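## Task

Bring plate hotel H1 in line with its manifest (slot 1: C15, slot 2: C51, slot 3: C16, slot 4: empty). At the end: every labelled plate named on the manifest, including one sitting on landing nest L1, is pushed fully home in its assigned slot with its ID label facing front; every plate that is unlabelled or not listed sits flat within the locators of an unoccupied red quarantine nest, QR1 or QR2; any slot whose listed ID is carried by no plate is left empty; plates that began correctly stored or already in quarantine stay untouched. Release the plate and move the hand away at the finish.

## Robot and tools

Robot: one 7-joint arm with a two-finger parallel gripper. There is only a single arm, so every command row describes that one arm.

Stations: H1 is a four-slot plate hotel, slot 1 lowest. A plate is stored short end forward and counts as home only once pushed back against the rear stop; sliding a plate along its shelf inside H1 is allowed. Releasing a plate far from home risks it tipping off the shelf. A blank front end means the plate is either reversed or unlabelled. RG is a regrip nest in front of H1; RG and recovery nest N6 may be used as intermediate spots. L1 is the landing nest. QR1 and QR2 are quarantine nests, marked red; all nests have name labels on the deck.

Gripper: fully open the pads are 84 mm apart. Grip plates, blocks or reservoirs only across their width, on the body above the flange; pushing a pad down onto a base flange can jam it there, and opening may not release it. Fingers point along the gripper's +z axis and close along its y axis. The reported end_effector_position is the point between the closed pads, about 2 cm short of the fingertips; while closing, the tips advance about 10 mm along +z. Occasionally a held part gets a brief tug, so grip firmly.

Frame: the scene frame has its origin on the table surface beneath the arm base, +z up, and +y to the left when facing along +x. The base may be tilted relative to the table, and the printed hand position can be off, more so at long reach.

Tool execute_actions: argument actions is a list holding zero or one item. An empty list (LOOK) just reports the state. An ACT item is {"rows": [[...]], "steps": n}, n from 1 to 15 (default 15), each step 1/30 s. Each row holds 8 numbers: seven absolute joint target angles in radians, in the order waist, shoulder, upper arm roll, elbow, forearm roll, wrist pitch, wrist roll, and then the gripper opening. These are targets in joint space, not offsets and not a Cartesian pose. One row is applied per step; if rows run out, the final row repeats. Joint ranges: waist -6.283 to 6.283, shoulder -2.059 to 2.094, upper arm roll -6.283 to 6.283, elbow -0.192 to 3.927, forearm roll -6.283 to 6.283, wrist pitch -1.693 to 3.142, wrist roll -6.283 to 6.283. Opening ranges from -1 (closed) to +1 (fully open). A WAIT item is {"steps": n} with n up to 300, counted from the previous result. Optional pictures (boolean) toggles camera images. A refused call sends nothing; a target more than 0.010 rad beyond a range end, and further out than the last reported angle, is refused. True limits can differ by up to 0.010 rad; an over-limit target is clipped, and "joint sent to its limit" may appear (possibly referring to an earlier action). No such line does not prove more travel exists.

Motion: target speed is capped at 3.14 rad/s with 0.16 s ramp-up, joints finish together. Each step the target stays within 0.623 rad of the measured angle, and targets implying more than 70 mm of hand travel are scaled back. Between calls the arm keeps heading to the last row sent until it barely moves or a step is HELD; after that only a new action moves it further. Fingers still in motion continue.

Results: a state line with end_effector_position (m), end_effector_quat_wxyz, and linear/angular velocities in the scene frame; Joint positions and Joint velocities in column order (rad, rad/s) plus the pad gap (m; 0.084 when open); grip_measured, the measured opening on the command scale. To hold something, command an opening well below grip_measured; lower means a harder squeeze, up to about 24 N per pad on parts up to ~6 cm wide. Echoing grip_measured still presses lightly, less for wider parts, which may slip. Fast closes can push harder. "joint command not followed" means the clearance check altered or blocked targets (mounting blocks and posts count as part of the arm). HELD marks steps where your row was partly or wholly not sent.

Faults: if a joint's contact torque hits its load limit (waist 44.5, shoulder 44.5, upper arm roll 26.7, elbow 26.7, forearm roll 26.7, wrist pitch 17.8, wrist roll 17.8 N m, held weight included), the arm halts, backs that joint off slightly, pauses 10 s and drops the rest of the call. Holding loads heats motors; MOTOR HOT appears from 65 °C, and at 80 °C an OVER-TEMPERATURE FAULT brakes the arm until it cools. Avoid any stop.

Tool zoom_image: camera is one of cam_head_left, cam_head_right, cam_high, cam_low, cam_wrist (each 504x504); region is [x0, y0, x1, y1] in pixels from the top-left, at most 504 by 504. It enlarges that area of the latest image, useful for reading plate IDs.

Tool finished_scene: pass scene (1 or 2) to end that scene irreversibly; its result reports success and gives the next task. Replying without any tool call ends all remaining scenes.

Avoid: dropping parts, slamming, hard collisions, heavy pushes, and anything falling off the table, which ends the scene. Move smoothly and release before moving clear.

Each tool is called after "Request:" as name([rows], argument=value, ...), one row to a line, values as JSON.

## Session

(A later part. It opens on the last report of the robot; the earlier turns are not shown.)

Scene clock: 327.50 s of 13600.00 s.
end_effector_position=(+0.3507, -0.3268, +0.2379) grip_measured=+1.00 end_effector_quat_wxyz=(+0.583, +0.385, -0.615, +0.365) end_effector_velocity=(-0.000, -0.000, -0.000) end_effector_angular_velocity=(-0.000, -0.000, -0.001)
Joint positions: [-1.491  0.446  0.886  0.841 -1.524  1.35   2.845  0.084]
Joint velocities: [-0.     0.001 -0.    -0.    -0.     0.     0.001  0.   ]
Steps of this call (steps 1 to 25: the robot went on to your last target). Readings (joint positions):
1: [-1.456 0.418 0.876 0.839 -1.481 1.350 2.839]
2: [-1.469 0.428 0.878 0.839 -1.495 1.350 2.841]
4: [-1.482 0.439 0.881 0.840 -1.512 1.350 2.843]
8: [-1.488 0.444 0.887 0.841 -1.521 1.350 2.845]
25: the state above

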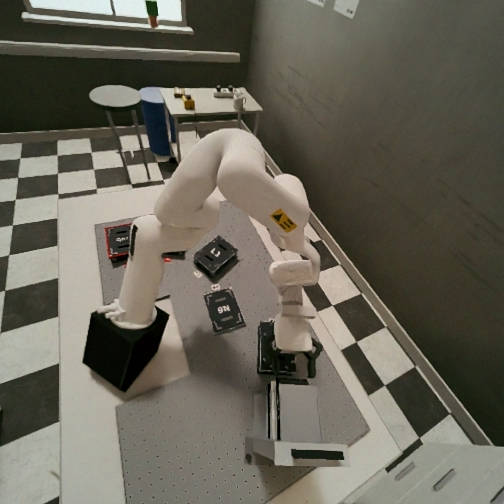

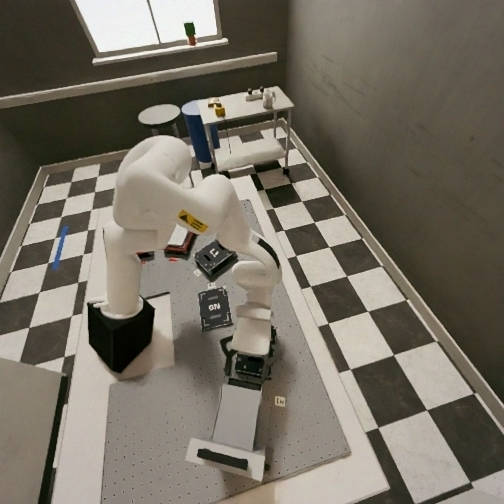

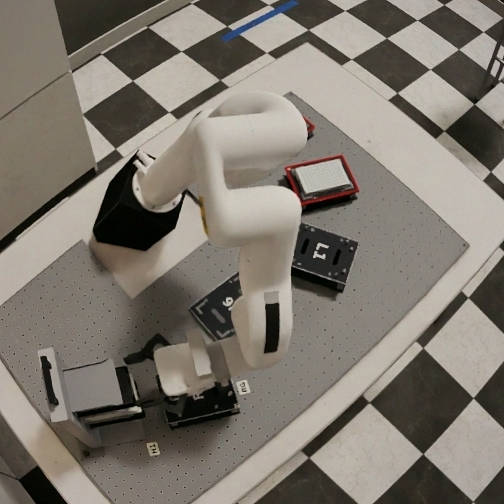

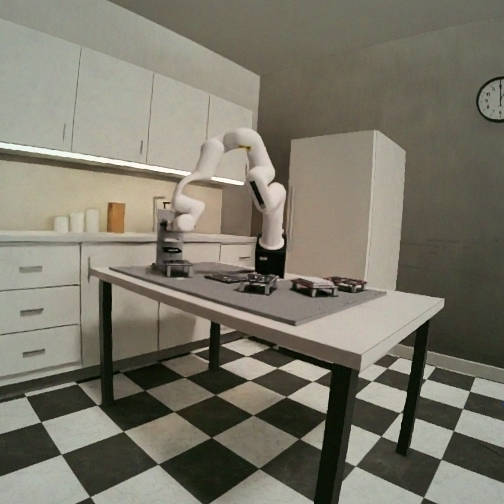

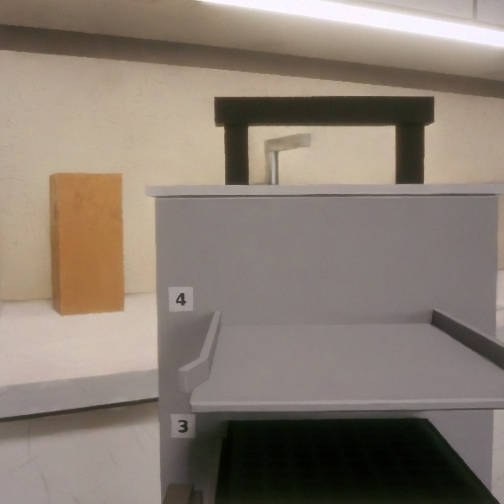

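Request:
execute_actions([
  {"rows":[[-1.4942,0.4489,0.8860,0.8414,-1.5280,1.35,2.8456,1],[-1.4989,0.4534,0.8859,0.8420,-1.5342,1.35,2.8462,1],[-1.5035,0.4578,0.8859,0.8427,-1.5404,1.35,2.8468,1],[-1.5094,0.4635,0.8858,0.8437,-1.5486,1.35,2.8475,1],[-1.5151,0.4692,0.8856,0.8447,-1.5569,1.35,2.8481,1],[-1.5208,0.4750,0.8853,0.8457,-1.5651,1.35,2.8487,1],[-1.5263,0.4807,0.8849,0.8469,-1.5733,1.35,2.8492,1],[-1.5318,0.4864,0.8844,0.8481,-1.5815,1.35,2.8497,1],[-1.5385,0.4936,0.8836,0.8497,-1.5917,1.35,2.8502,1],[-1.5451,0.5008,0.8827,0.8513,-1.6018,1.35,2.8507,1],[-1.5516,0.5079,0.8817,0.8531,-1.6120,1.35,2.8510,1],[-1.5579,0.5151,0.8805,0.8550,-1.6221,1.35,2.8513,1],[-1.5629,0.5208,0.8795,0.8565,-1.6301,1.35,2.8515,1],[-1.5678,0.5265,0.8784,0.8582,-1.6382,1.35,2.8516,1],[-1.5727,0.5323,0.8772,0.8599,-1.6462,1.35,2.8517,1]],"steps":15},
], pictures=false)

Request:
execute_actions([
  {"rows":[[-1.5763,0.5366,0.8763,0.8612,-1.6522,1.35,2.8517,1],[-1.5787,0.5394,0.8756,0.8621,-1.6562,1.35,2.8517,1],[-1.5787,0.5394,0.8756,0.8621,-1.6562,1.35,2.8517,1],[-1.5758,0.5403,0.8732,0.8628,-1.6561,1.35,2.8528,1],[-1.5728,0.5412,0.8708,0.8635,-1.6561,1.35,2.8538,1],[-1.5699,0.5421,0.8685,0.8643,-1.6560,1.35,2.8549,1],[-1.5669,0.5430,0.8661,0.8650,-1.6560,1.35,2.8559,1],[-1.5640,0.5439,0.8637,0.8657,-1.6559,1.35,2.8570,1]],"steps":15},
], pictures=false)

Request:
execute_actions([
  {"steps":12},
])

Scene clock: 361.03 s of 13600.00 s.
end_effector_position=(+0.3367, -0.3546, +0.2380) grip_measured=+1.00 end_effector_quat_wxyz=(+0.584, +0.384, -0.616, +0.364) end_effector_velocity=(-0.043, -0.083, +0.002) end_effector_angular_velocity=(-0.006, +0.002, -0.007)
Joint positions: [-1.554  0.51   0.881  0.854 -1.615  1.35   2.851  0.084]
Joint velocities: [-0.171  0.19  -0.033  0.049 -0.268  0.001  0.008 -0.   ]
Steps of this call (steps 1 to 15: the robot went on to your last target; steps 16 to 90: nothing new was sent; then 30.03 s passed at rest; steps 91 to 105: all 15 steps of this action). Readings (joint positions):
91: [-1.491 0.446 0.886 0.841 -1.524 1.350 2.845]
92: [-1.492 0.447 0.886 0.841 -1.525 1.350 2.845]
94: [-1.496 0.450 0.887 0.842 -1.530 1.350 2.846]
98: [-1.513 0.467 0.886 0.844 -1.554 1.350 2.848]
105: the state above

Scene clock: 361.53 s of 13600.00 s.
end_effector_position=(+0.3310, -0.3668, +0.2353) grip_measured=+1.00 end_effector_quat_wxyz=(+0.584, +0.384, -0.615, +0.365) end_effector_velocity=(-0.002, -0.002, +0.001) end_effector_angular_velocity=(-0.005, -0.000, -0.005)
Joint positions: [-1.564  0.544  0.864  0.865 -1.656  1.35   2.857  0.084]
Joint velocities: [ 0.003  0.003 -0.01   0.003 -0.002  0.001  0.003 -0.   ]
Steps of this call (steps 1 to 15: all 15 steps of this action). Readings (joint positions):
1: [-1.559 0.517 0.879 0.856 -1.624 1.350 2.851]
2: [-1.564 0.522 0.878 0.857 -1.632 1.350 2.851]
4: [-1.572 0.532 0.876 0.860 -1.645 1.350 2.852]
8: [-1.572 0.540 0.871 0.863 -1.654 1.350 2.854]
15: the state above

Scene clock: 361.93 s of 13600.00 s.
end_effector_position=(+0.3308, -0.3670, +0.2353) grip_measured=+1.00 end_effector_quat_wxyz=(+0.584, +0.384, -0.615, +0.365) end_effector_velocity=(-0.000, -0.000, +0.000) end_effector_angular_velocity=(-0.001, +0.000, -0.001)
Joint positions: [-1.564  0.544  0.864  0.866 -1.656  1.35   2.857  0.084]
Joint velocities: [-0.    -0.001 -0.001  0.     0.001 -0.    -0.     0.   ]
Steps of this call (steps 1 to 12: the robot went on to your last target). Readings (joint positions):
1: [-1.564 0.544 0.864 0.866 -1.656 1.350 2.857]
2: [-1.564 0.544 0.864 0.866 -1.656 1.350 2.857]
4: [-1.564 0.544 0.864 0.866 -1.656 1.350 2.857]
8: [-1.564 0.544 0.864 0.866 -1.656 1.350 2.857]
12: the state above

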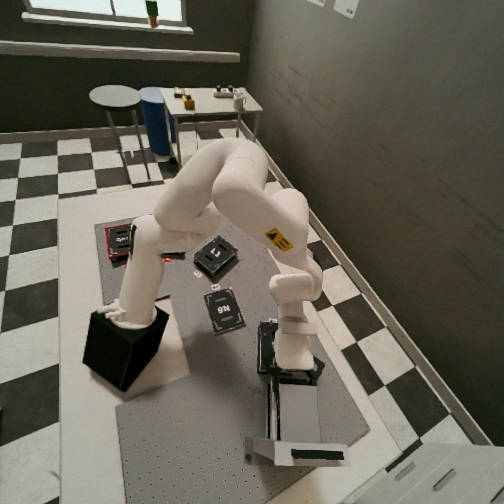

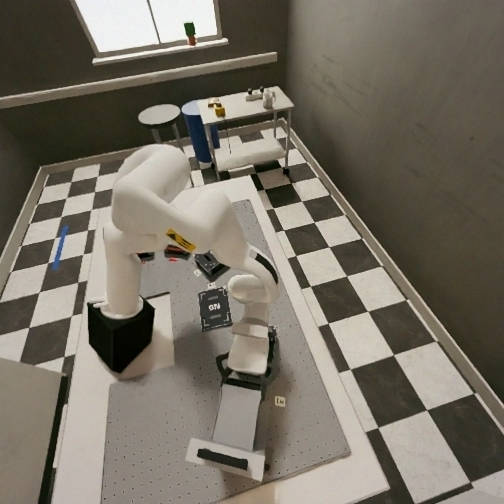

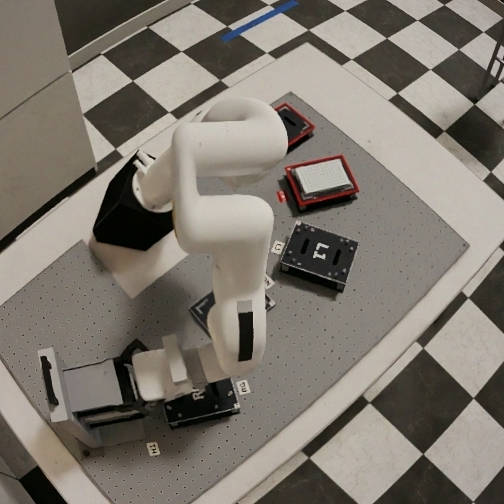

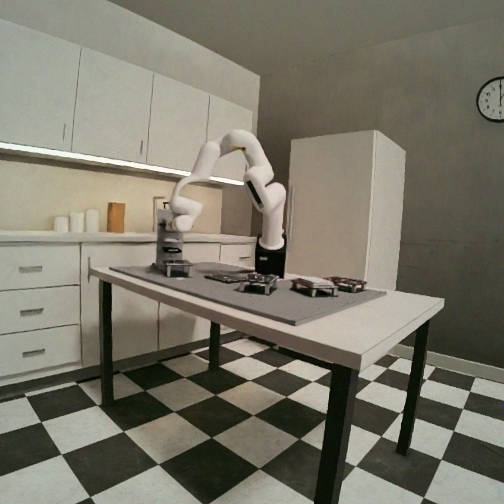

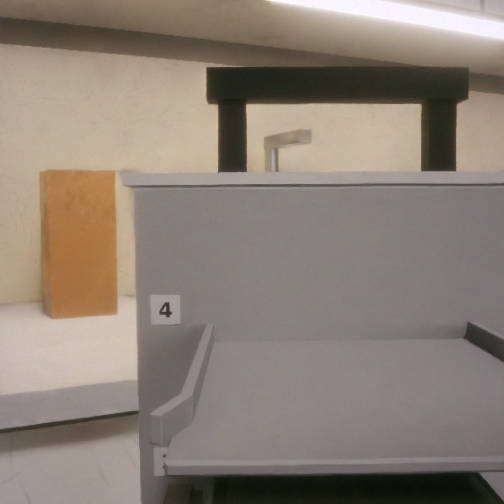

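Request:
execute_actions([
  {"rows":[[-1.5640,0.5439,0.8637,0.8657,-1.6559,1.35,2.8570,0.95],[-1.5640,0.5439,0.8637,0.8657,-1.6559,1.35,2.8570,0.92],[-1.5640,0.5439,0.8637,0.8657,-1.6559,1.35,2.8570,0.89],[-1.5640,0.5439,0.8637,0.8657,-1.6559,1.35,2.8570,0.86],[-1.5640,0.5439,0.8637,0.8657,-1.6559,1.35,2.8570,0.8],[-1.5640,0.5439,0.8637,0.8657,-1.6559,1.35,2.8570,0.7],[-1.5640,0.5439,0.8637,0.8657,-1.6559,1.35,2.8570,0.5],[-1.5640,0.5439,0.8637,0.8657,-1.6559,1.35,2.8570,0.2],[-1.5640,0.5439,0.8637,0.8657,-1.6559,1.35,2.8570,-0.2],[-1.5640,0.5439,0.8637,0.8657,-1.6559,1.35,2.8570,-0.6],[-1.5640,0.5439,0.8637,0.8657,-1.6559,1.35,2.8570,-1]],"steps":13},
], pictures=false)

Request:
execute_actions([
  {"rows":[[-1.5616,0.5411,0.8644,0.8648,-1.6519,1.35,2.8570,-1],[-1.5580,0.5368,0.8653,0.8635,-1.6459,1.35,2.8570,-1],[-1.5580,0.5295,0.8704,0.8606,-1.6380,1.35,2.8551,-1],[-1.5580,0.5223,0.8755,0.8577,-1.6300,1.35,2.8533,-1],[-1.5579,0.5151,0.8805,0.8550,-1.6221,1.35,2.8513,-1],[-1.5503,0.5065,0.8819,0.8527,-1.6099,1.35,2.8510,-1],[-1.5412,0.4965,0.8833,0.8503,-1.5957,1.35,2.8504,-1],[-1.5318,0.4864,0.8844,0.8481,-1.5815,1.35,2.8497,-1],[-1.5222,0.4764,0.8852,0.8460,-1.5671,1.35,2.8488,-1],[-1.5123,0.4664,0.8857,0.8442,-1.5527,1.35,2.8478,-1],[-1.5020,0.4563,0.8859,0.8425,-1.5383,1.35,2.8466,-1],[-1.4913,0.4463,0.8856,0.8410,-1.5238,1.35,2.8452,-1],[-1.4804,0.4362,0.8850,0.8397,-1.5093,1.35,2.8437,-1],[-1.4691,0.4262,0.8840,0.8386,-1.4947,1.35,2.8420,-1],[-1.4573,0.4161,0.8826,0.8377,-1.4800,1.35,2.8402,-1]],"steps":15},
], pictures=false)

Request:
execute_actions([
  {"rows":[[-1.4451,0.4061,0.8807,0.8370,-1.4653,1.35,2.8382,-1],[-1.4305,0.3946,0.8778,0.8364,-1.4484,1.35,2.8358,-1],[-1.4152,0.3831,0.8742,0.8361,-1.4315,1.35,2.8331,-1],[-1.3991,0.3717,0.8697,0.8360,-1.4144,1.35,2.8303,-1],[-1.3778,0.3573,0.8630,0.8362,-1.3930,1.35,2.8264,-1],[-1.3549,0.3430,0.8546,0.8368,-1.3715,1.35,2.8222,-1],[-1.3302,0.3287,0.8445,0.8379,-1.3499,1.35,2.8177,-1],[-1.3034,0.3143,0.8325,0.8393,-1.3282,1.35,2.8128,-1],[-1.2746,0.3003,0.8180,0.8410,-1.3063,1.35,2.8077,-1],[-1.2431,0.2864,0.8008,0.8432,-1.2844,1.35,2.8022,-1],[-1.2157,0.2754,0.7847,0.8453,-1.2667,1.35,2.7976,-1],[-1.1980,0.2660,0.7750,0.8463,-1.2533,1.35,2.7930,-1],[-1.1920,0.2582,0.7738,0.8462,-1.2443,1.35,2.7884,-1],[-1.1980,0.2519,0.7811,0.8448,-1.2396,1.35,2.7840,-1],[-1.2161,0.2471,0.7973,0.8422,-1.2393,1.35,2.7798,-1]],"steps":15},
], pictures=false)

Request:
execute_actions([
  {"rows":[[-1.2478,0.2387,0.8256,0.8375,-1.2388,1.35,2.7725,-1],[-1.2841,0.2292,0.8579,0.8322,-1.2382,1.35,2.7641,-1],[-1.3349,0.2195,0.9043,0.8267,-1.2375,1.35,2.7543,-1],[-1.3800,0.2109,0.9455,0.8219,-1.2368,1.35,2.7456,-1],[-1.4252,0.2024,0.9867,0.8170,-1.2361,1.35,2.7369,-1],[-1.4850,0.1948,1.0423,0.8123,-1.2354,1.35,2.7272,-1],[-1.5449,0.1872,1.0979,0.8076,-1.2346,1.35,2.7176,-1],[-1.6013,0.1801,1.1503,0.8032,-1.2339,1.35,2.7085,-1],[-1.6615,0.1755,1.2069,0.7997,-1.2332,1.35,2.7002,-1],[-1.7130,0.1716,1.2554,0.7968,-1.2326,1.35,2.6932,-1],[-1.7560,0.1684,1.2959,0.7943,-1.2322,1.35,2.6873,-1],[-1.7904,0.1658,1.3282,0.7923,-1.2318,1.35,2.6825,-1],[-1.8090,0.1644,1.3457,0.7912,-1.2316,1.35,2.6800,-1],[-1.8162,0.1639,1.3525,0.7908,-1.2315,1.35,2.6790,-1]],"steps":15},
], pictures=false)

Request:
execute_actions([
  {"steps":20},
])

Scene clock: 404.90 s of 13600.00 s.
end_effector_position=(+0.3307, -0.3670, +0.2353) grip_measured=+0.93 end_effector_quat_wxyz=(+0.584, +0.384, -0.615, +0.365) end_effector_velocity=(-0.000, +0.000, +0.000) end_effector_angular_velocity=(-0.001, -0.001, -0.001)
Joint positions: [-1.564  0.544  0.864  0.866 -1.656  1.35   2.857  0.082]
Joint velocities: [-0.    -0.    -0.    -0.     0.     0.     0.001  0.   ]
Steps of this call (steps 1 to 15: the robot went on to your last target; steps 16 to 90: nothing new was sent; then 39.53 s passed at rest; steps 91 to 103: all 13 steps of this action). Readings (joint positions):
91: [-1.564 0.544 0.864 0.866 -1.656 1.350 2.857]
92: [-1.564 0.544 0.864 0.866 -1.656 1.350 2.857]
94: [-1.564 0.544 0.864 0.866 -1.656 1.350 2.857]
98: [-1.564 0.544 0.864 0.866 -1.656 1.350 2.857]
103: the state above

Scene clock: 405.40 s of 13600.00 s.
end_effector_position=(+0.3494, -0.3298, +0.2377) grip_measured=+0.93 end_effector_quat_wxyz=(+0.583, +0.385, -0.615, +0.365) end_effector_velocity=(+0.061, +0.125, +0.001) end_effector_angular_velocity=(-0.003, +0.004, +0.001)
Joint positions: [-1.497  0.453  0.885  0.843 -1.534  1.35   2.846  0.082]
Joint velocities: [ 0.311 -0.295 -0.005 -0.044  0.423 -0.    -0.041 -0.   ]
Steps of this call (steps 1 to 15: all 15 steps of this action). Readings (joint positions):
1: [-1.564 0.544 0.864 0.866 -1.656 1.350 2.857]
2: [-1.563 0.543 0.864 0.866 -1.655 1.350 2.857]
4: [-1.561 0.539 0.865 0.864 -1.649 1.350 2.857]
8: [-1.554 0.517 0.876 0.856 -1.622 1.350 2.853]
15: the state above

Scene clock: 405.90 s of 13600.00 s.
end_effector_position=(+0.3860, -0.2554, +0.2387) grip_measured=+0.93 end_effector_quat_wxyz=(+0.584, +0.386, -0.614, +0.365) end_effector_velocity=(+0.070, +0.130, +0.016) end_effector_angular_velocity=(+0.031, -0.010, +0.047)
Joint positions: [-1.229  0.278  0.795  0.844 -1.274  1.35   2.797  0.082]
Joint velocities: [ 0.412 -0.318 -0.127  0.011  0.407 -0.003 -0.151  0.   ]
Steps of this call (steps 1 to 15: all 15 steps of this action). Readings (joint positions):
1: [-1.487 0.443 0.885 0.841 -1.519 1.350 2.844]
2: [-1.476 0.433 0.884 0.840 -1.505 1.350 2.843]
4: [-1.452 0.413 0.881 0.838 -1.475 1.350 2.839]
8: [-1.389 0.367 0.864 0.837 -1.406 1.350 2.828]
15: the state above

Scene clock: 406.40 s of 13600.00 s.
end_effector_position=(+0.3897, -0.2470, +0.2850) grip_measured=+0.93 end_effector_quat_wxyz=(+0.583, +0.384, -0.616, +0.365) end_effector_velocity=(-0.001, -0.001, +0.079) end_effector_angular_velocity=(-0.018, +0.007, +0.000)
Joint positions: [-1.716  0.173  1.256  0.798 -1.233  1.35   2.694  0.082]
Joint velocities: [-1.16  -0.106  1.082 -0.072  0.014  0.    -0.165 -0.   ]
Steps of this call (steps 1 to 15: all 15 steps of this action). Readings (joint positions):
1: [-1.221 0.268 0.794 0.844 -1.263 1.350 2.792]
2: [-1.222 0.260 0.800 0.843 -1.255 1.350 2.787]
4: [-1.250 0.245 0.827 0.838 -1.246 1.350 2.776]
8: [-1.382 0.214 0.946 0.823 -1.238 1.350 2.747]
15: the state above

Scene clock: 407.07 s of 13600.00 s.
end_effector_position=(+0.3898, -0.2464, +0.2911) grip_measured=+0.93 end_effector_quat_wxyz=(+0.584, +0.385, -0.615, +0.365) end_effector_velocity=(+0.000, +0.000, +0.000) end_effector_angular_velocity=(-0.001, -0.000, -0.000)
Joint positions: [-1.816  0.164  1.352  0.791 -1.231  1.35   2.679  0.082]
Joint velocities: [-0.001 -0.001  0.002  0.     0.001  0.001 -0.    -0.   ]
Steps of this call (steps 1 to 20: the robot went on to your last target). Readings (joint positions):
1: [-1.750 0.170 1.288 0.795 -1.232 1.350 2.689]
2: [-1.774 0.168 1.311 0.794 -1.232 1.350 2.685]
4: [-1.799 0.165 1.335 0.792 -1.232 1.350 2.682]
8: [-1.812 0.164 1.349 0.791 -1.232 1.350 2.680]
20: the state above

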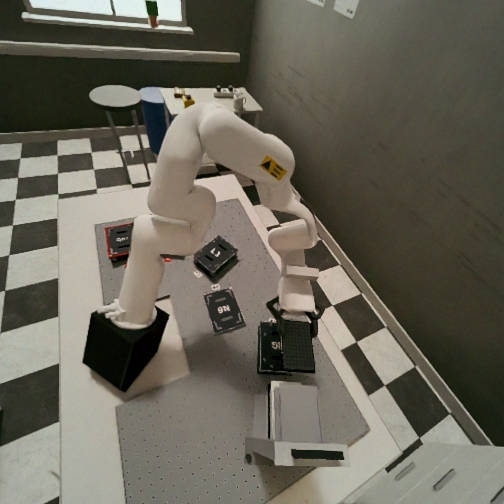

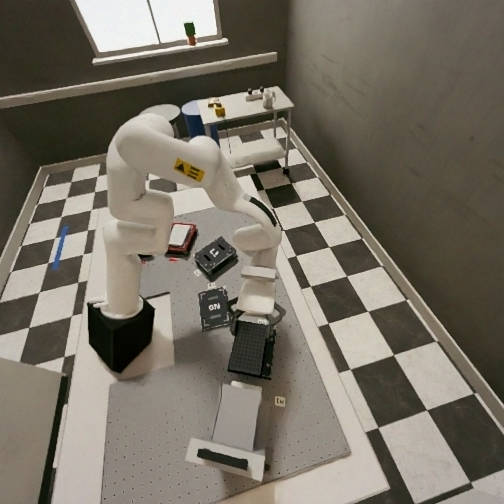

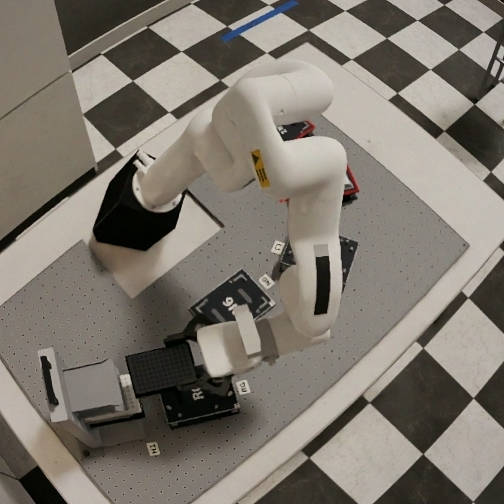

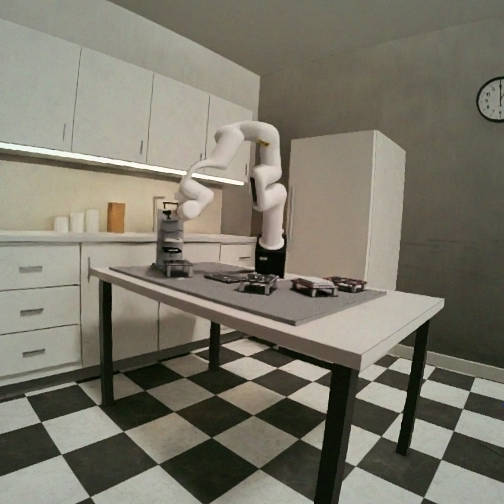

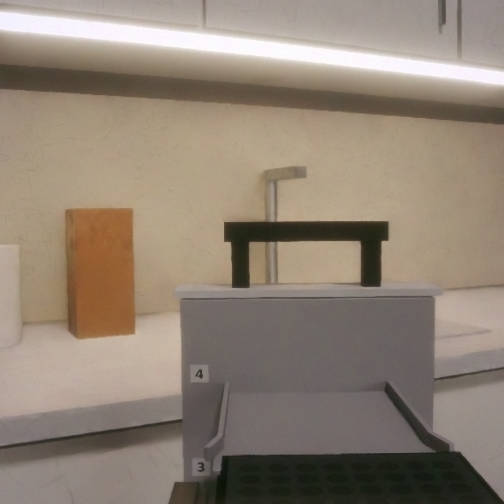

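Request:
zoom_image(camera="cam_wrist", region=[150, 360, 294, 504])

Request:
zoom_image(camera="cam_wrist", region=[360, 360, 504, 504])

Region (150, 360, 294, 504) of cam_wrist's 504x504 image, scaled by 3.500, with more detail than that image has.

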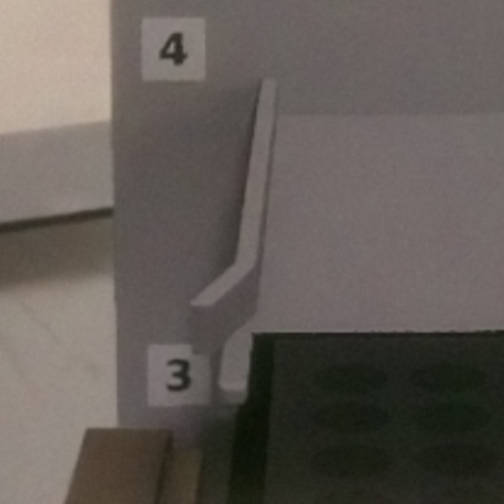

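Region (360, 360, 504, 504) of cam_wrist's 504x504 image, scaled by 3.500, with more detail than that image has.

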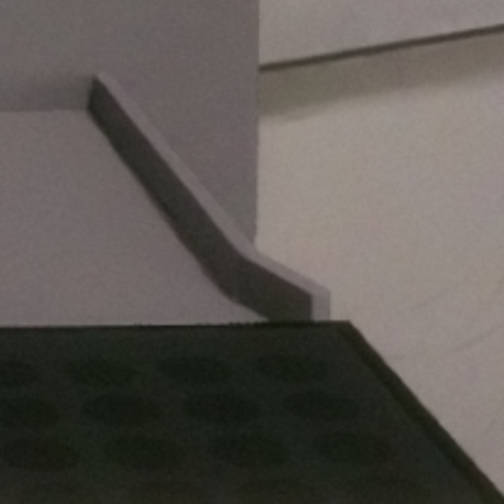

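Request:
execute_actions([
  {"rows":[[-1.8145,0.1681,1.3461,0.7901,-1.2361,1.35,2.6803,-1],[-1.8160,0.1730,1.3433,0.7892,-1.2429,1.35,2.6822,-1],[-1.8183,0.1813,1.3385,0.7877,-1.2543,1.35,2.6853,-1],[-1.8214,0.1928,1.3317,0.7858,-1.2703,1.35,2.6896,-1],[-1.8245,0.2043,1.3247,0.7841,-1.2861,1.35,2.6936,-1],[-1.8275,0.2157,1.3177,0.7826,-1.3019,1.35,2.6976,-1],[-1.8304,0.2270,1.3106,0.7813,-1.3177,1.35,2.7013,-1],[-1.8333,0.2384,1.3034,0.7802,-1.3334,1.35,2.7049,-1],[-1.8362,0.2496,1.2962,0.7793,-1.3490,1.35,2.7083,-1],[-1.8390,0.2608,1.2889,0.7786,-1.3646,1.35,2.7116,-1],[-1.8418,0.2720,1.2815,0.7781,-1.3801,1.35,2.7147,-1],[-1.8445,0.2832,1.2741,0.7778,-1.3956,1.35,2.7177,-1],[-1.8473,0.2942,1.2667,0.7776,-1.4110,1.35,2.7205,-1],[-1.8500,0.3053,1.2592,0.7777,-1.4264,1.35,2.7231,-1],[-1.8527,0.3163,1.2517,0.7780,-1.4416,1.35,2.7256,-1]],"steps":15},
], pictures=false)

Request:
execute_actions([
  {"rows":[[-1.8555,0.3273,1.2441,0.7784,-1.4569,1.35,2.7279,-1],[-1.8582,0.3382,1.2366,0.7791,-1.4720,1.35,2.7300,-1],[-1.8609,0.3491,1.2290,0.7799,-1.4872,1.35,2.7320,-1],[-1.8636,0.3600,1.2213,0.7810,-1.5022,1.35,2.7338,-1],[-1.8663,0.3708,1.2137,0.7822,-1.5172,1.35,2.7355,-1],[-1.8690,0.3816,1.2060,0.7836,-1.5322,1.35,2.7370,-1],[-1.8717,0.3924,1.1983,0.7853,-1.5471,1.35,2.7384,-1],[-1.8745,0.4031,1.1906,0.7871,-1.5619,1.35,2.7396,-1],[-1.8772,0.4138,1.1829,0.7891,-1.5766,1.35,2.7406,-1],[-1.8799,0.4245,1.1751,0.7913,-1.5914,1.35,2.7414,-1],[-1.8827,0.4352,1.1673,0.7937,-1.6060,1.35,2.7421,-1],[-1.8854,0.4458,1.1596,0.7963,-1.6206,1.35,2.7427,-1],[-1.8876,0.4540,1.1535,0.7984,-1.6318,1.35,2.7430,-1],[-1.8892,0.4603,1.1489,0.8002,-1.6405,1.35,2.7432,-1],[-1.8906,0.4655,1.1451,0.8017,-1.6476,1.35,2.7433,-1]],"steps":15},
], pictures=false)

Request:
execute_actions([
  {"rows":[[-1.8914,0.4685,1.1428,0.8026,-1.6517,1.35,2.7433,-1],[-1.8918,0.4700,1.1417,0.8030,-1.6537,1.35,2.7433,-1],[-1.8884,0.4704,1.1388,0.8035,-1.6537,1.35,2.7445,-1],[-1.8850,0.4708,1.1359,0.8039,-1.6537,1.35,2.7456,-1],[-1.8817,0.4713,1.1330,0.8044,-1.6536,1.35,2.7468,-1],[-1.8783,0.4717,1.1301,0.8048,-1.6536,1.35,2.7479,-1],[-1.8749,0.4721,1.1272,0.8053,-1.6536,1.35,2.7491,-1]],"steps":15},
], pictures=false)

Request:
execute_actions([
  {"steps":8},
])

Scene clock: 471.40 s of 13600.00 s.
end_effector_position=(+0.3684, -0.2889, +0.2916) grip_measured=-1.00 end_effector_quat_wxyz=(+0.584, +0.383, -0.616, +0.364) end_effector_velocity=(-0.060, -0.125, -0.002) end_effector_angular_velocity=(+0.006, -0.002, +0.006)
Joint positions: [-1.843  0.275  1.279  0.778 -1.384  1.35   2.715  0.   ]
Joint velocities: [-0.081  0.33  -0.216 -0.01  -0.459 -0.001  0.089  0.   ]
Steps of this call (steps 1 to 15: the robot went on to your last target; steps 16 to 90: nothing new was sent; then 60.83 s passed at rest; steps 91 to 105: all 15 steps of this action). Readings (joint positions):
91: [-1.816 0.164 1.352 0.791 -1.232 1.350 2.679]
92: [-1.816 0.165 1.351 0.791 -1.233 1.350 2.679]
94: [-1.816 0.170 1.347 0.790 -1.240 1.350 2.681]
98: [-1.823 0.200 1.328 0.785 -1.280 1.350 2.692]
105: the state above

Scene clock: 471.90 s of 13600.00 s.
end_effector_position=(+0.3379, -0.3519, +0.2911) grip_measured=-1.00 end_effector_quat_wxyz=(+0.584, +0.384, -0.616, +0.364) end_effector_velocity=(-0.061, -0.113, +0.002) end_effector_angular_velocity=(-0.004, +0.000, -0.016)
Joint positions: [-1.883  0.437  1.166  0.795 -1.608  1.35   2.742  0.   ]
Joint velocities: [-0.075  0.277 -0.207  0.063 -0.374  0.001  0.017  0.   ]
Steps of this call (steps 1 to 15: all 15 steps of this action). Readings (joint positions):
1: [-1.845 0.286 1.272 0.778 -1.399 1.350 2.718]
2: [-1.848 0.297 1.264 0.778 -1.415 1.350 2.721]
4: [-1.854 0.319 1.250 0.779 -1.445 1.350 2.726]
8: [-1.864 0.363 1.219 0.782 -1.506 1.350 2.734]
15: the state above

Scene clock: 472.40 s of 13600.00 s.
end_effector_position=(+0.3314, -0.3652, +0.2885) grip_measured=-1.00 end_effector_quat_wxyz=(+0.584, +0.384, -0.616, +0.364) end_effector_velocity=(-0.002, -0.002, -0.000) end_effector_angular_velocity=(-0.001, -0.001, -0.004)
Joint positions: [-1.875  0.472  1.128  0.805 -1.653  1.35   2.749  0.   ]
Joint velocities: [ 0.003  0.003 -0.008  0.001 -0.002 -0.     0.002  0.   ]
Steps of this call (steps 1 to 15: all 15 steps of this action). Readings (joint positions):
1: [-1.886 0.445 1.159 0.797 -1.619 1.350 2.742]
2: [-1.888 0.452 1.154 0.798 -1.629 1.350 2.743]
4: [-1.889 0.462 1.146 0.801 -1.642 1.350 2.743]
8: [-1.882 0.469 1.135 0.804 -1.651 1.350 2.746]
15: the state above

Scene clock: 472.67 s of 13600.00 s.
end_effector_position=(+0.3311, -0.3654, +0.2884) grip_measured=-1.00 end_effector_quat_wxyz=(+0.584, +0.384, -0.616, +0.364) end_effector_velocity=(+0.000, -0.000, +0.000) end_effector_angular_velocity=(-0.000, -0.000, +0.000)
Joint positions: [-1.875  0.472  1.127  0.805 -1.654  1.35   2.749  0.   ]
Joint velocities: [-0.     0.    -0.001  0.001 -0.001 -0.    -0.     0.   ]
Steps of this call (steps 1 to 8: the robot went on to your last target). Readings (joint positions):
1: [-1.875 0.472 1.128 0.805 -1.653 1.350 2.749]
2: [-1.875 0.472 1.128 0.805 -1.653 1.350 2.749]
4: [-1.875 0.472 1.127 0.805 -1.654 1.350 2.749]
8: the state above

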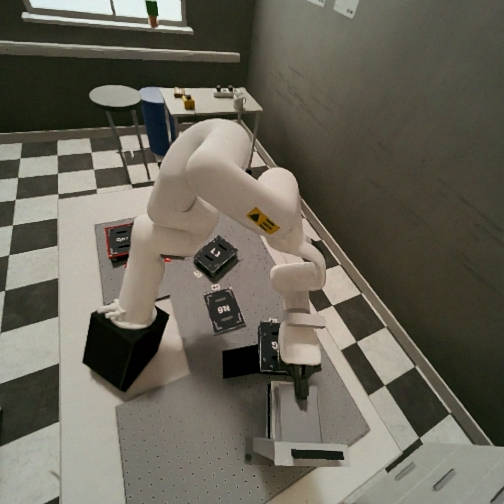

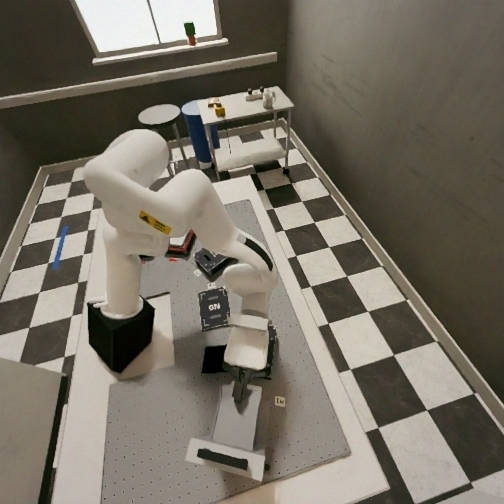

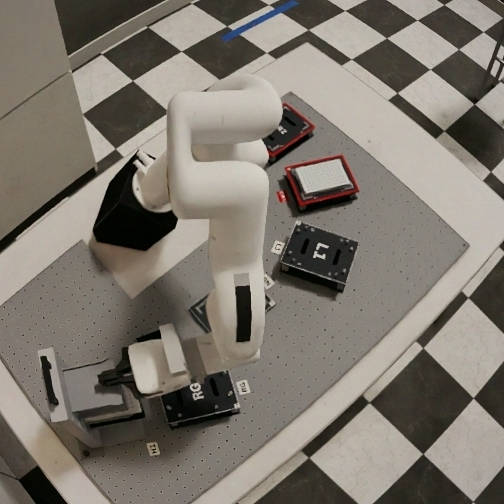

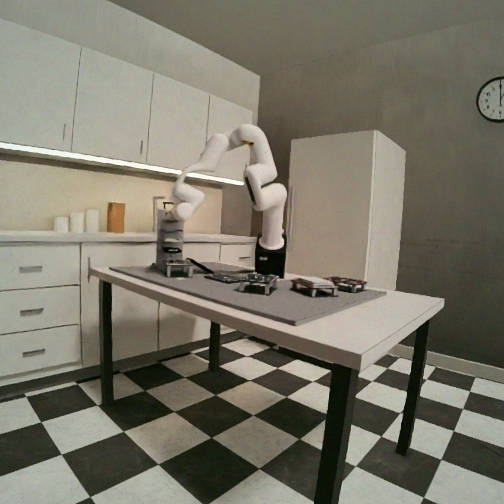

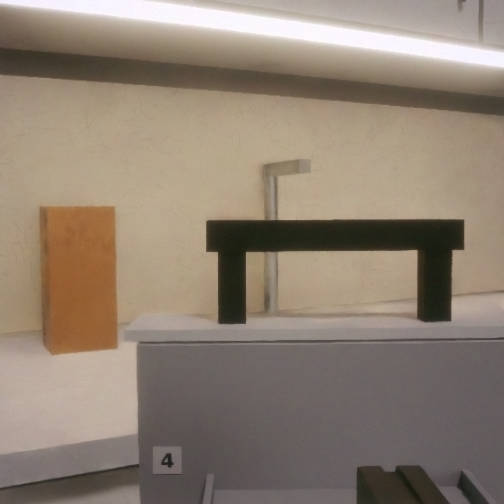

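Request:
zoom_image(camera="cam_head_left", region=[190, 300, 330, 420])

Request:
zoom_image(camera="cam_low", region=[140, 210, 250, 300])

Region (190, 300, 330, 420) of cam_head_left's 504x504 image, scaled by 3.600, with more detail than that image has; it fills the top 432 rows of this view, and the rest is white.

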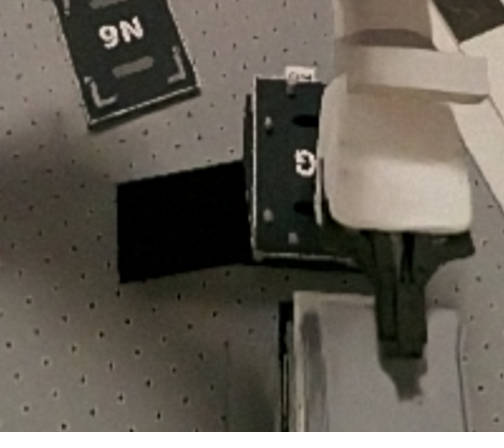

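Region (140, 210, 250, 300) of cam_low's 504x504 image, scaled by 4.582, with more detail than that image has; it fills the top 412 rows of this view, and the rest is white.

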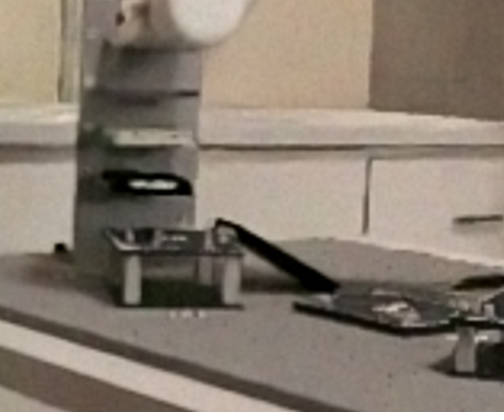

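Request:
execute_actions([
  {"rows":[[-1.879,0.468,1.134,0.8035,-1.649,1.35,2.747,-0.9],[-1.884,0.460,1.145,0.8007,-1.640,1.35,2.745,-0.75],[-1.8862,0.4488,1.1573,0.7971,-1.6248,1.35,2.7428,-0.55],[-1.8823,0.4336,1.1685,0.7934,-1.6039,1.35,2.7420,-0.35],[-1.8784,0.4184,1.1795,0.7900,-1.5830,1.35,2.7410,-0.15],[-1.8737,0.4000,1.1928,0.7866,-1.5576,1.35,2.7392,0.05],[-1.8690,0.3816,1.2060,0.7836,-1.5322,1.35,2.7370,0.25],[-1.8644,0.3631,1.2191,0.7813,-1.5065,1.35,2.7343,0.45],[-1.8605,0.3475,1.2300,0.7798,-1.4850,1.35,2.7317,0.65],[-1.8575,0.3351,1.2387,0.7789,-1.4677,1.35,2.7294,0.85],[-1.8551,0.3257,1.2452,0.7783,-1.4547,1.35,2.7276,1],[-1.8407,0.3274,1.2323,0.7797,-1.4548,1.35,2.7311,1],[-1.8073,0.3314,1.2024,0.7832,-1.4551,1.35,2.7393,1],[-1.7609,0.3375,1.1610,0.7882,-1.4554,1.35,2.7509,1],[-1.7070,0.3453,1.1132,0.7946,-1.4558,1.35,2.7646,1]],"steps":15},
], pictures=false)

Request:
execute_actions([
  {"rows":[[-1.6508,0.3545,1.0635,0.8019,-1.4561,1.35,2.7790,1],[-1.5888,0.3659,1.0090,0.8107,-1.4565,1.35,2.7954,1],[-1.5299,0.3783,0.9577,0.8201,-1.4567,1.35,2.8113,1],[-1.4740,0.3915,0.9093,0.8299,-1.4569,1.35,2.8269,1],[-1.4212,0.4057,0.8640,0.8402,-1.4569,1.35,2.8420,1],[-1.3715,0.4209,0.8218,0.8510,-1.4569,1.35,2.8567,1],[-1.3249,0.4369,0.7827,0.8623,-1.4568,1.35,2.8711,1],[-1.2813,0.4539,0.7466,0.8741,-1.4567,1.35,2.8850,1],[-1.2433,0.4705,0.7157,0.8855,-1.4564,1.35,2.8977,1],[-1.2130,0.4855,0.6913,0.8957,-1.4562,1.35,2.9082,1],[-1.1892,0.4984,0.6725,0.9044,-1.4559,1.35,2.9168,1],[-1.1733,0.5076,0.6601,0.9106,-1.4557,1.35,2.9228,1],[-1.1635,0.5137,0.6525,0.9146,-1.4556,1.35,2.9266,1],[-1.1581,0.5171,0.6484,0.9168,-1.4555,1.35,2.9286,1]],"steps":15},
], pictures=false)

Request:
execute_actions([
  {"steps":20},
])

Scene clock: 540.97 s of 13600.00 s.
end_effector_position=(+0.3592, -0.3116, +0.2879) grip_measured=+0.97 end_effector_quat_wxyz=(+0.583, +0.386, -0.615, +0.366) end_effector_velocity=(+0.013, +0.048, -0.060) end_effector_angular_velocity=(-0.005, -0.006, -0.037)
Joint positions: [-1.831  0.339  1.217  0.783 -1.471  1.35   2.736  0.083]
Joint velocities: [ 0.575 -0.07  -0.412  0.045  0.194  0.003  0.114  0.071]
Steps of this call (steps 1 to 15: the robot went on to your last target; steps 16 to 90: nothing new was sent; then 64.80 s passed at rest; steps 91 to 105: all 15 steps of this action). Readings (joint positions):
91: [-1.875 0.472 1.127 0.805 -1.653 1.350 2.749]
92: [-1.876 0.471 1.129 0.805 -1.652 1.350 2.749]
94: [-1.880 0.465 1.137 0.802 -1.644 1.350 2.747]
98: [-1.878 0.425 1.172 0.792 -1.591 1.350 2.742]
105: the state above

Scene clock: 541.47 s of 13600.00 s.
end_effector_position=(+0.3595, -0.3074, +0.1956) grip_measured=+1.00 end_effector_quat_wxyz=(+0.583, +0.385, -0.616, +0.363) end_effector_velocity=(-0.006, +0.005, -0.148) end_effector_angular_velocity=(+0.004, +0.025, +0.006)
Joint positions: [-1.213  0.492  0.694  0.898 -1.456  1.35   2.909  0.084]
Joint velocities: [ 0.698  0.331 -0.554  0.214  0.008 -0.001  0.235 -0.   ]
Steps of this call (steps 1 to 15: all 15 steps of this action). Readings (joint positions):
1: [-1.808 0.338 1.199 0.785 -1.466 1.350 2.741]
2: [-1.779 0.340 1.174 0.788 -1.463 1.350 2.748]
4: [-1.702 0.350 1.105 0.797 -1.459 1.350 2.767]
8: [-1.506 0.389 0.937 0.827 -1.457 1.350 2.819]
15: the state above

Scene clock: 542.13 s of 13600.00 s.
end_effector_position=(+0.3592, -0.3081, +0.1853) grip_measured=+1.00 end_effector_quat_wxyz=(+0.584, +0.384, -0.616, +0.364) end_effector_velocity=(+0.001, +0.000, -0.000) end_effector_angular_velocity=(+0.000, +0.000, +0.002)
Joint positions: [-1.158  0.517  0.648  0.917 -1.456  1.35   2.929  0.084]
Joint velocities: [ 0.001 -0.    -0.     0.    -0.001 -0.    -0.    -0.   ]
Steps of this call (steps 1 to 20: the robot went on to your last target). Readings (joint positions):
1: [-1.194 0.501 0.679 0.904 -1.456 1.350 2.916]
2: [-1.181 0.507 0.669 0.908 -1.456 1.350 2.920]
4: [-1.168 0.513 0.657 0.913 -1.456 1.350 2.925]
8: [-1.161 0.516 0.650 0.916 -1.456 1.350 2.928]
20: the state above

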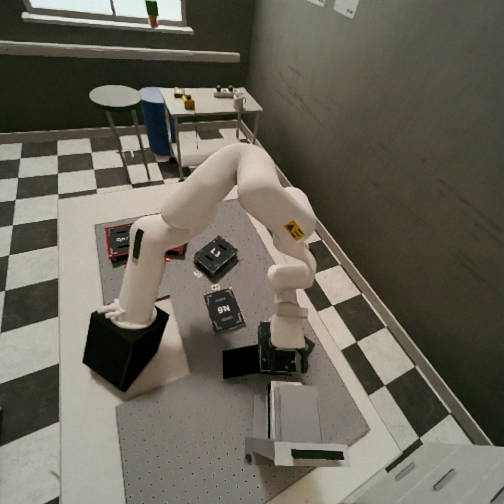

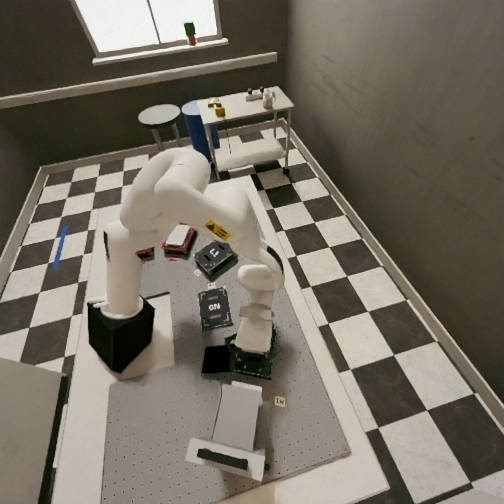

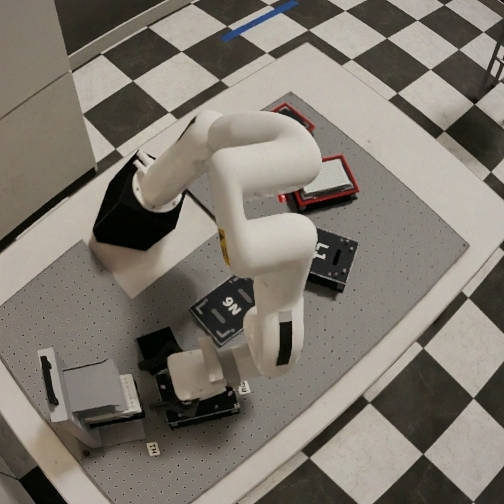

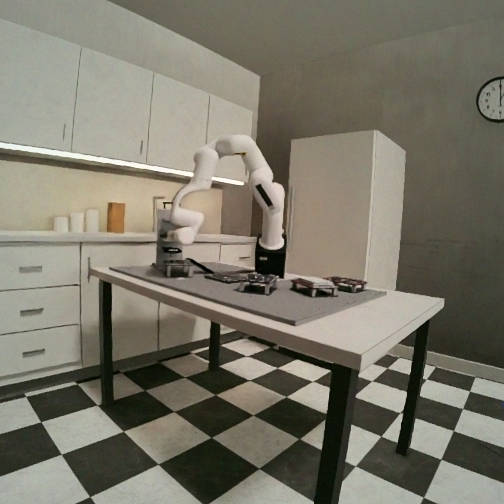

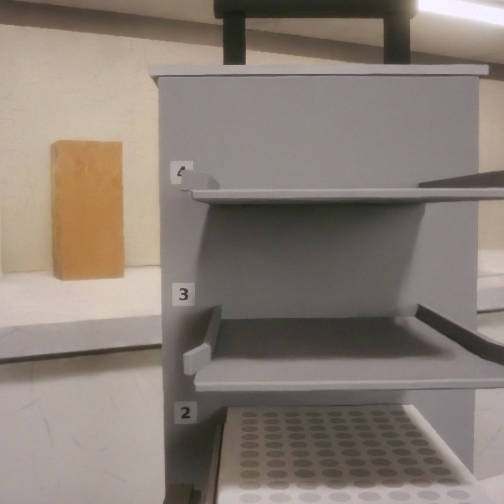

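Request:
zoom_image(camera="cam_wrist", region=[150, 378, 276, 504])

Request:
zoom_image(camera="cam_wrist", region=[378, 378, 504, 504])

Request:
zoom_image(camera="cam_high", region=[100, 300, 260, 440])

Region (150, 378, 276, 504) of cam_wrist's 504x504 image, scaled by 4.000, with more detail than that image has.

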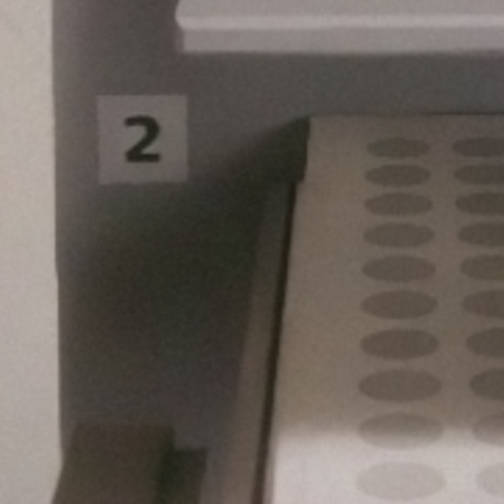

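Region (378, 378, 504, 504) of cam_wrist's 504x504 image, scaled by 4.000, with more detail than that image has.

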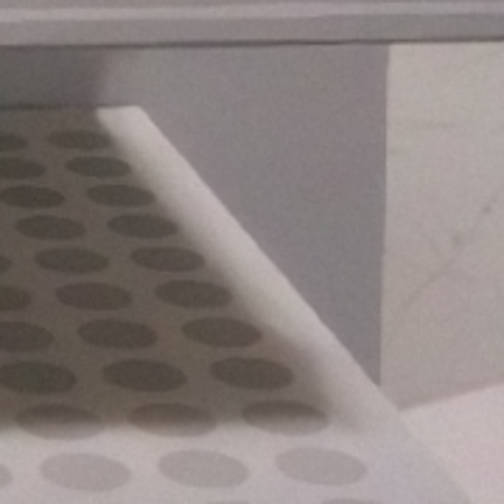

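Region (100, 300, 260, 440) of cam_high's 504x504 image, scaled by 3.150, with more detail than that image has; it fills the top 441 rows of this view, and the rest is white.

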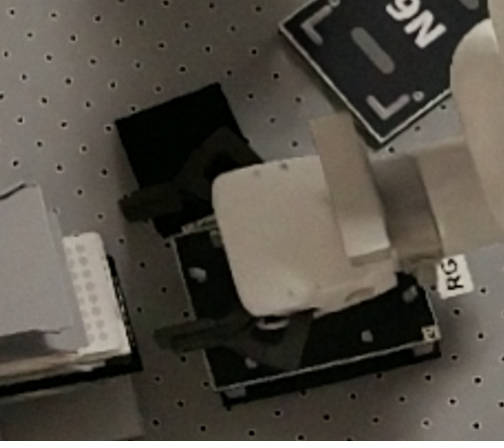

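Request:
execute_actions([
  {"rows":[[-1.1666,0.5221,0.6512,0.9171,-1.4636,1.35,2.9297,1],[-1.1792,0.5297,0.6551,0.9177,-1.4758,1.35,2.9313,1],[-1.1935,0.5385,0.6593,0.9186,-1.4900,1.35,2.9331,1],[-1.2074,0.5473,0.6631,0.9196,-1.5041,1.35,2.9347,1],[-1.2190,0.5550,0.6660,0.9207,-1.5162,1.35,2.9359,1],[-1.2285,0.5613,0.6682,0.9216,-1.5262,1.35,2.9369,1],[-1.2378,0.5677,0.6703,0.9227,-1.5362,1.35,2.9378,1],[-1.2451,0.5728,0.6718,0.9236,-1.5442,1.35,2.9384,1],[-1.2524,0.5780,0.6732,0.9246,-1.5521,1.35,2.9390,1],[-1.2595,0.5831,0.6745,0.9257,-1.5601,1.35,2.9396,1],[-1.2683,0.5895,0.6760,0.9270,-1.5700,1.35,2.9402,1],[-1.2770,0.5960,0.6773,0.9285,-1.5798,1.35,2.9407,1],[-1.2855,0.6024,0.6785,0.9301,-1.5897,1.35,2.9411,1],[-1.2939,0.6089,0.6795,0.9318,-1.5995,1.35,2.9415,1],[-1.3021,0.6153,0.6803,0.9335,-1.6093,1.35,2.9418,1]],"steps":15},
], pictures=false)

Request:
execute_actions([
  {"rows":[[-1.3103,0.6218,0.6811,0.9354,-1.6190,1.35,2.9420,1],[-1.3183,0.6283,0.6817,0.9374,-1.6288,1.35,2.9422,1],[-1.3262,0.6348,0.6822,0.9394,-1.6385,1.35,2.9422,1],[-1.3324,0.6400,0.6825,0.9411,-1.6462,1.35,2.9422,1],[-1.3370,0.6440,0.6826,0.9425,-1.6520,1.35,2.9422,1],[-1.3407,0.6471,0.6827,0.9435,-1.6566,1.35,2.9421,1],[-1.3432,0.6492,0.6828,0.9443,-1.6597,1.35,2.9421,1],[-1.3408,0.6505,0.6810,0.9453,-1.6596,1.35,2.9430,1],[-1.3383,0.6518,0.6792,0.9463,-1.6595,1.35,2.9439,1],[-1.3359,0.6532,0.6774,0.9474,-1.6594,1.35,2.9449,1],[-1.3335,0.6545,0.6755,0.9484,-1.6592,1.35,2.9458,1],[-1.3310,0.6558,0.6737,0.9494,-1.6591,1.35,2.9467,1],[-1.3286,0.6571,0.6719,0.9504,-1.6590,1.35,2.9476,1]],"steps":15},
], pictures=false)

Request:
execute_actions([
  {"steps":15},
])

Scene clock: 569.70 s of 13600.00 s.
end_effector_position=(+0.3418, -0.3439, +0.1848) grip_measured=+1.00 end_effector_quat_wxyz=(+0.584, +0.384, -0.616, +0.364) end_effector_velocity=(-0.040, -0.086, -0.001) end_effector_angular_velocity=(+0.003, -0.001, +0.007)
Joint positions: [-1.272  0.592  0.676  0.928 -1.574  1.35   2.94   0.084]
Joint velocities: [-0.247  0.185  0.043  0.044 -0.285 -0.     0.015 -0.   ]
Steps of this call (steps 1 to 15: the robot went on to your last target; steps 16 to 90: nothing new was sent; then 24.07 s passed at rest; steps 91 to 105: all 15 steps of this action). Readings (joint positions):
91: [-1.158 0.517 0.649 0.917 -1.456 1.350 2.929]
92: [-1.160 0.518 0.650 0.917 -1.458 1.350 2.929]
94: [-1.170 0.524 0.654 0.918 -1.468 1.350 2.930]
98: [-1.211 0.550 0.663 0.920 -1.508 1.350 2.935]
105: the state above

Scene clock: 570.20 s of 13600.00 s.
end_effector_position=(+0.3288, -0.3704, +0.1822) grip_measured=+1.00 end_effector_quat_wxyz=(+0.584, +0.384, -0.615, +0.364) end_effector_velocity=(+0.001, +0.001, -0.016) end_effector_angular_velocity=(+0.010, +0.003, +0.008)
Joint positions: [-1.331  0.654  0.675  0.949 -1.658  1.35   2.946  0.084]
Joint velocities: [ 0.043  0.033 -0.028  0.019 -0.008 -0.002  0.016  0.   ]
Steps of this call (steps 1 to 15: all 15 steps of this action). Readings (joint positions):
1: [-1.280 0.599 0.678 0.929 -1.584 1.350 2.941]
2: [-1.288 0.605 0.679 0.931 -1.594 1.350 2.941]
4: [-1.305 0.618 0.680 0.935 -1.613 1.350 2.942]
8: [-1.332 0.640 0.681 0.941 -1.645 1.350 2.942]
15: the state above

Scene clock: 570.70 s of 13600.00 s.
end_effector_position=(+0.3283, -0.3710, +0.1815) grip_measured=+1.00 end_effector_quat_wxyz=(+0.584, +0.384, -0.615, +0.364) end_effector_velocity=(+0.000, +0.000, -0.000) end_effector_angular_velocity=(+0.000, -0.001, +0.001)
Joint positions: [-1.329  0.657  0.672  0.95  -1.659  1.35   2.948  0.084]
Joint velocities: [-0.    -0.     0.001  0.    -0.    -0.     0.     0.   ]
Steps of this call (steps 1 to 15: the robot went on to your last target). Readings (joint positions):
1: [-1.330 0.655 0.675 0.949 -1.659 1.350 2.947]
2: [-1.329 0.656 0.674 0.949 -1.659 1.350 2.947]
4: [-1.329 0.657 0.673 0.950 -1.659 1.350 2.947]
8: [-1.329 0.657 0.672 0.950 -1.659 1.350 2.948]
15: the state above
The arm was judged still, so your last target was given up. Only a new action makes it travel on or press farther. Fingers that are still opening or closing keep moving.

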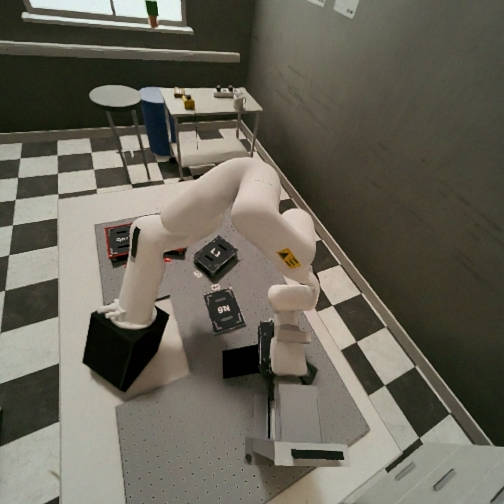

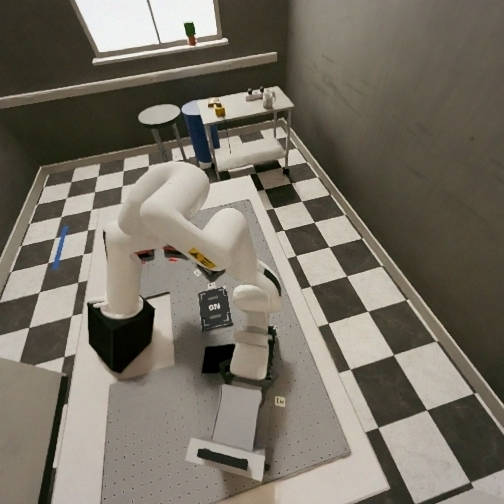

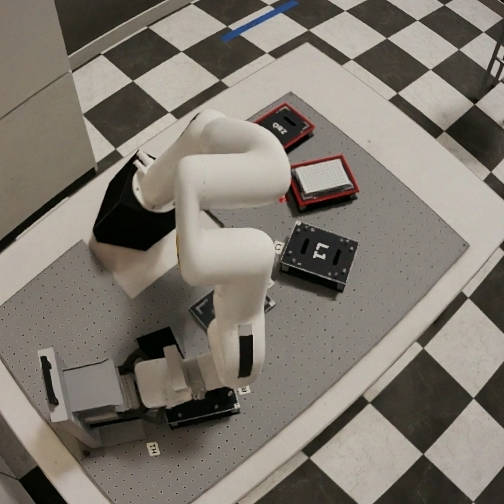

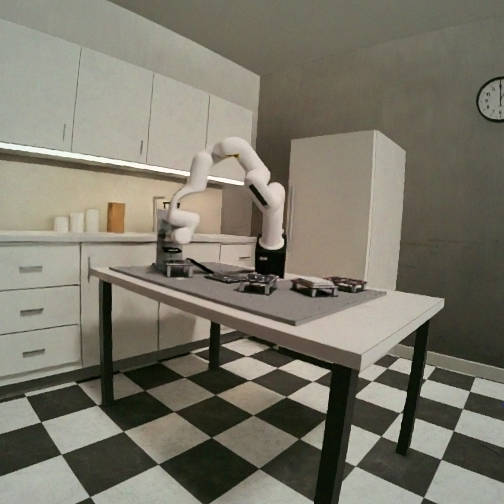

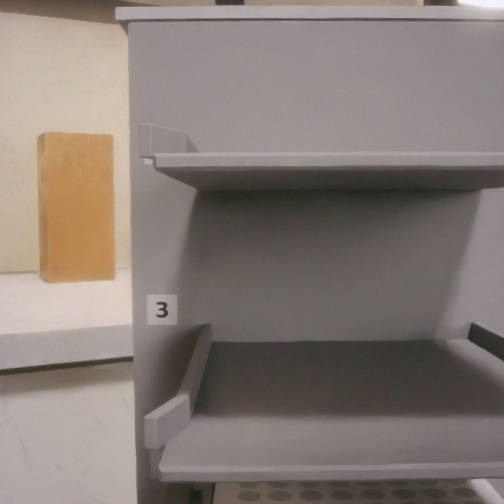

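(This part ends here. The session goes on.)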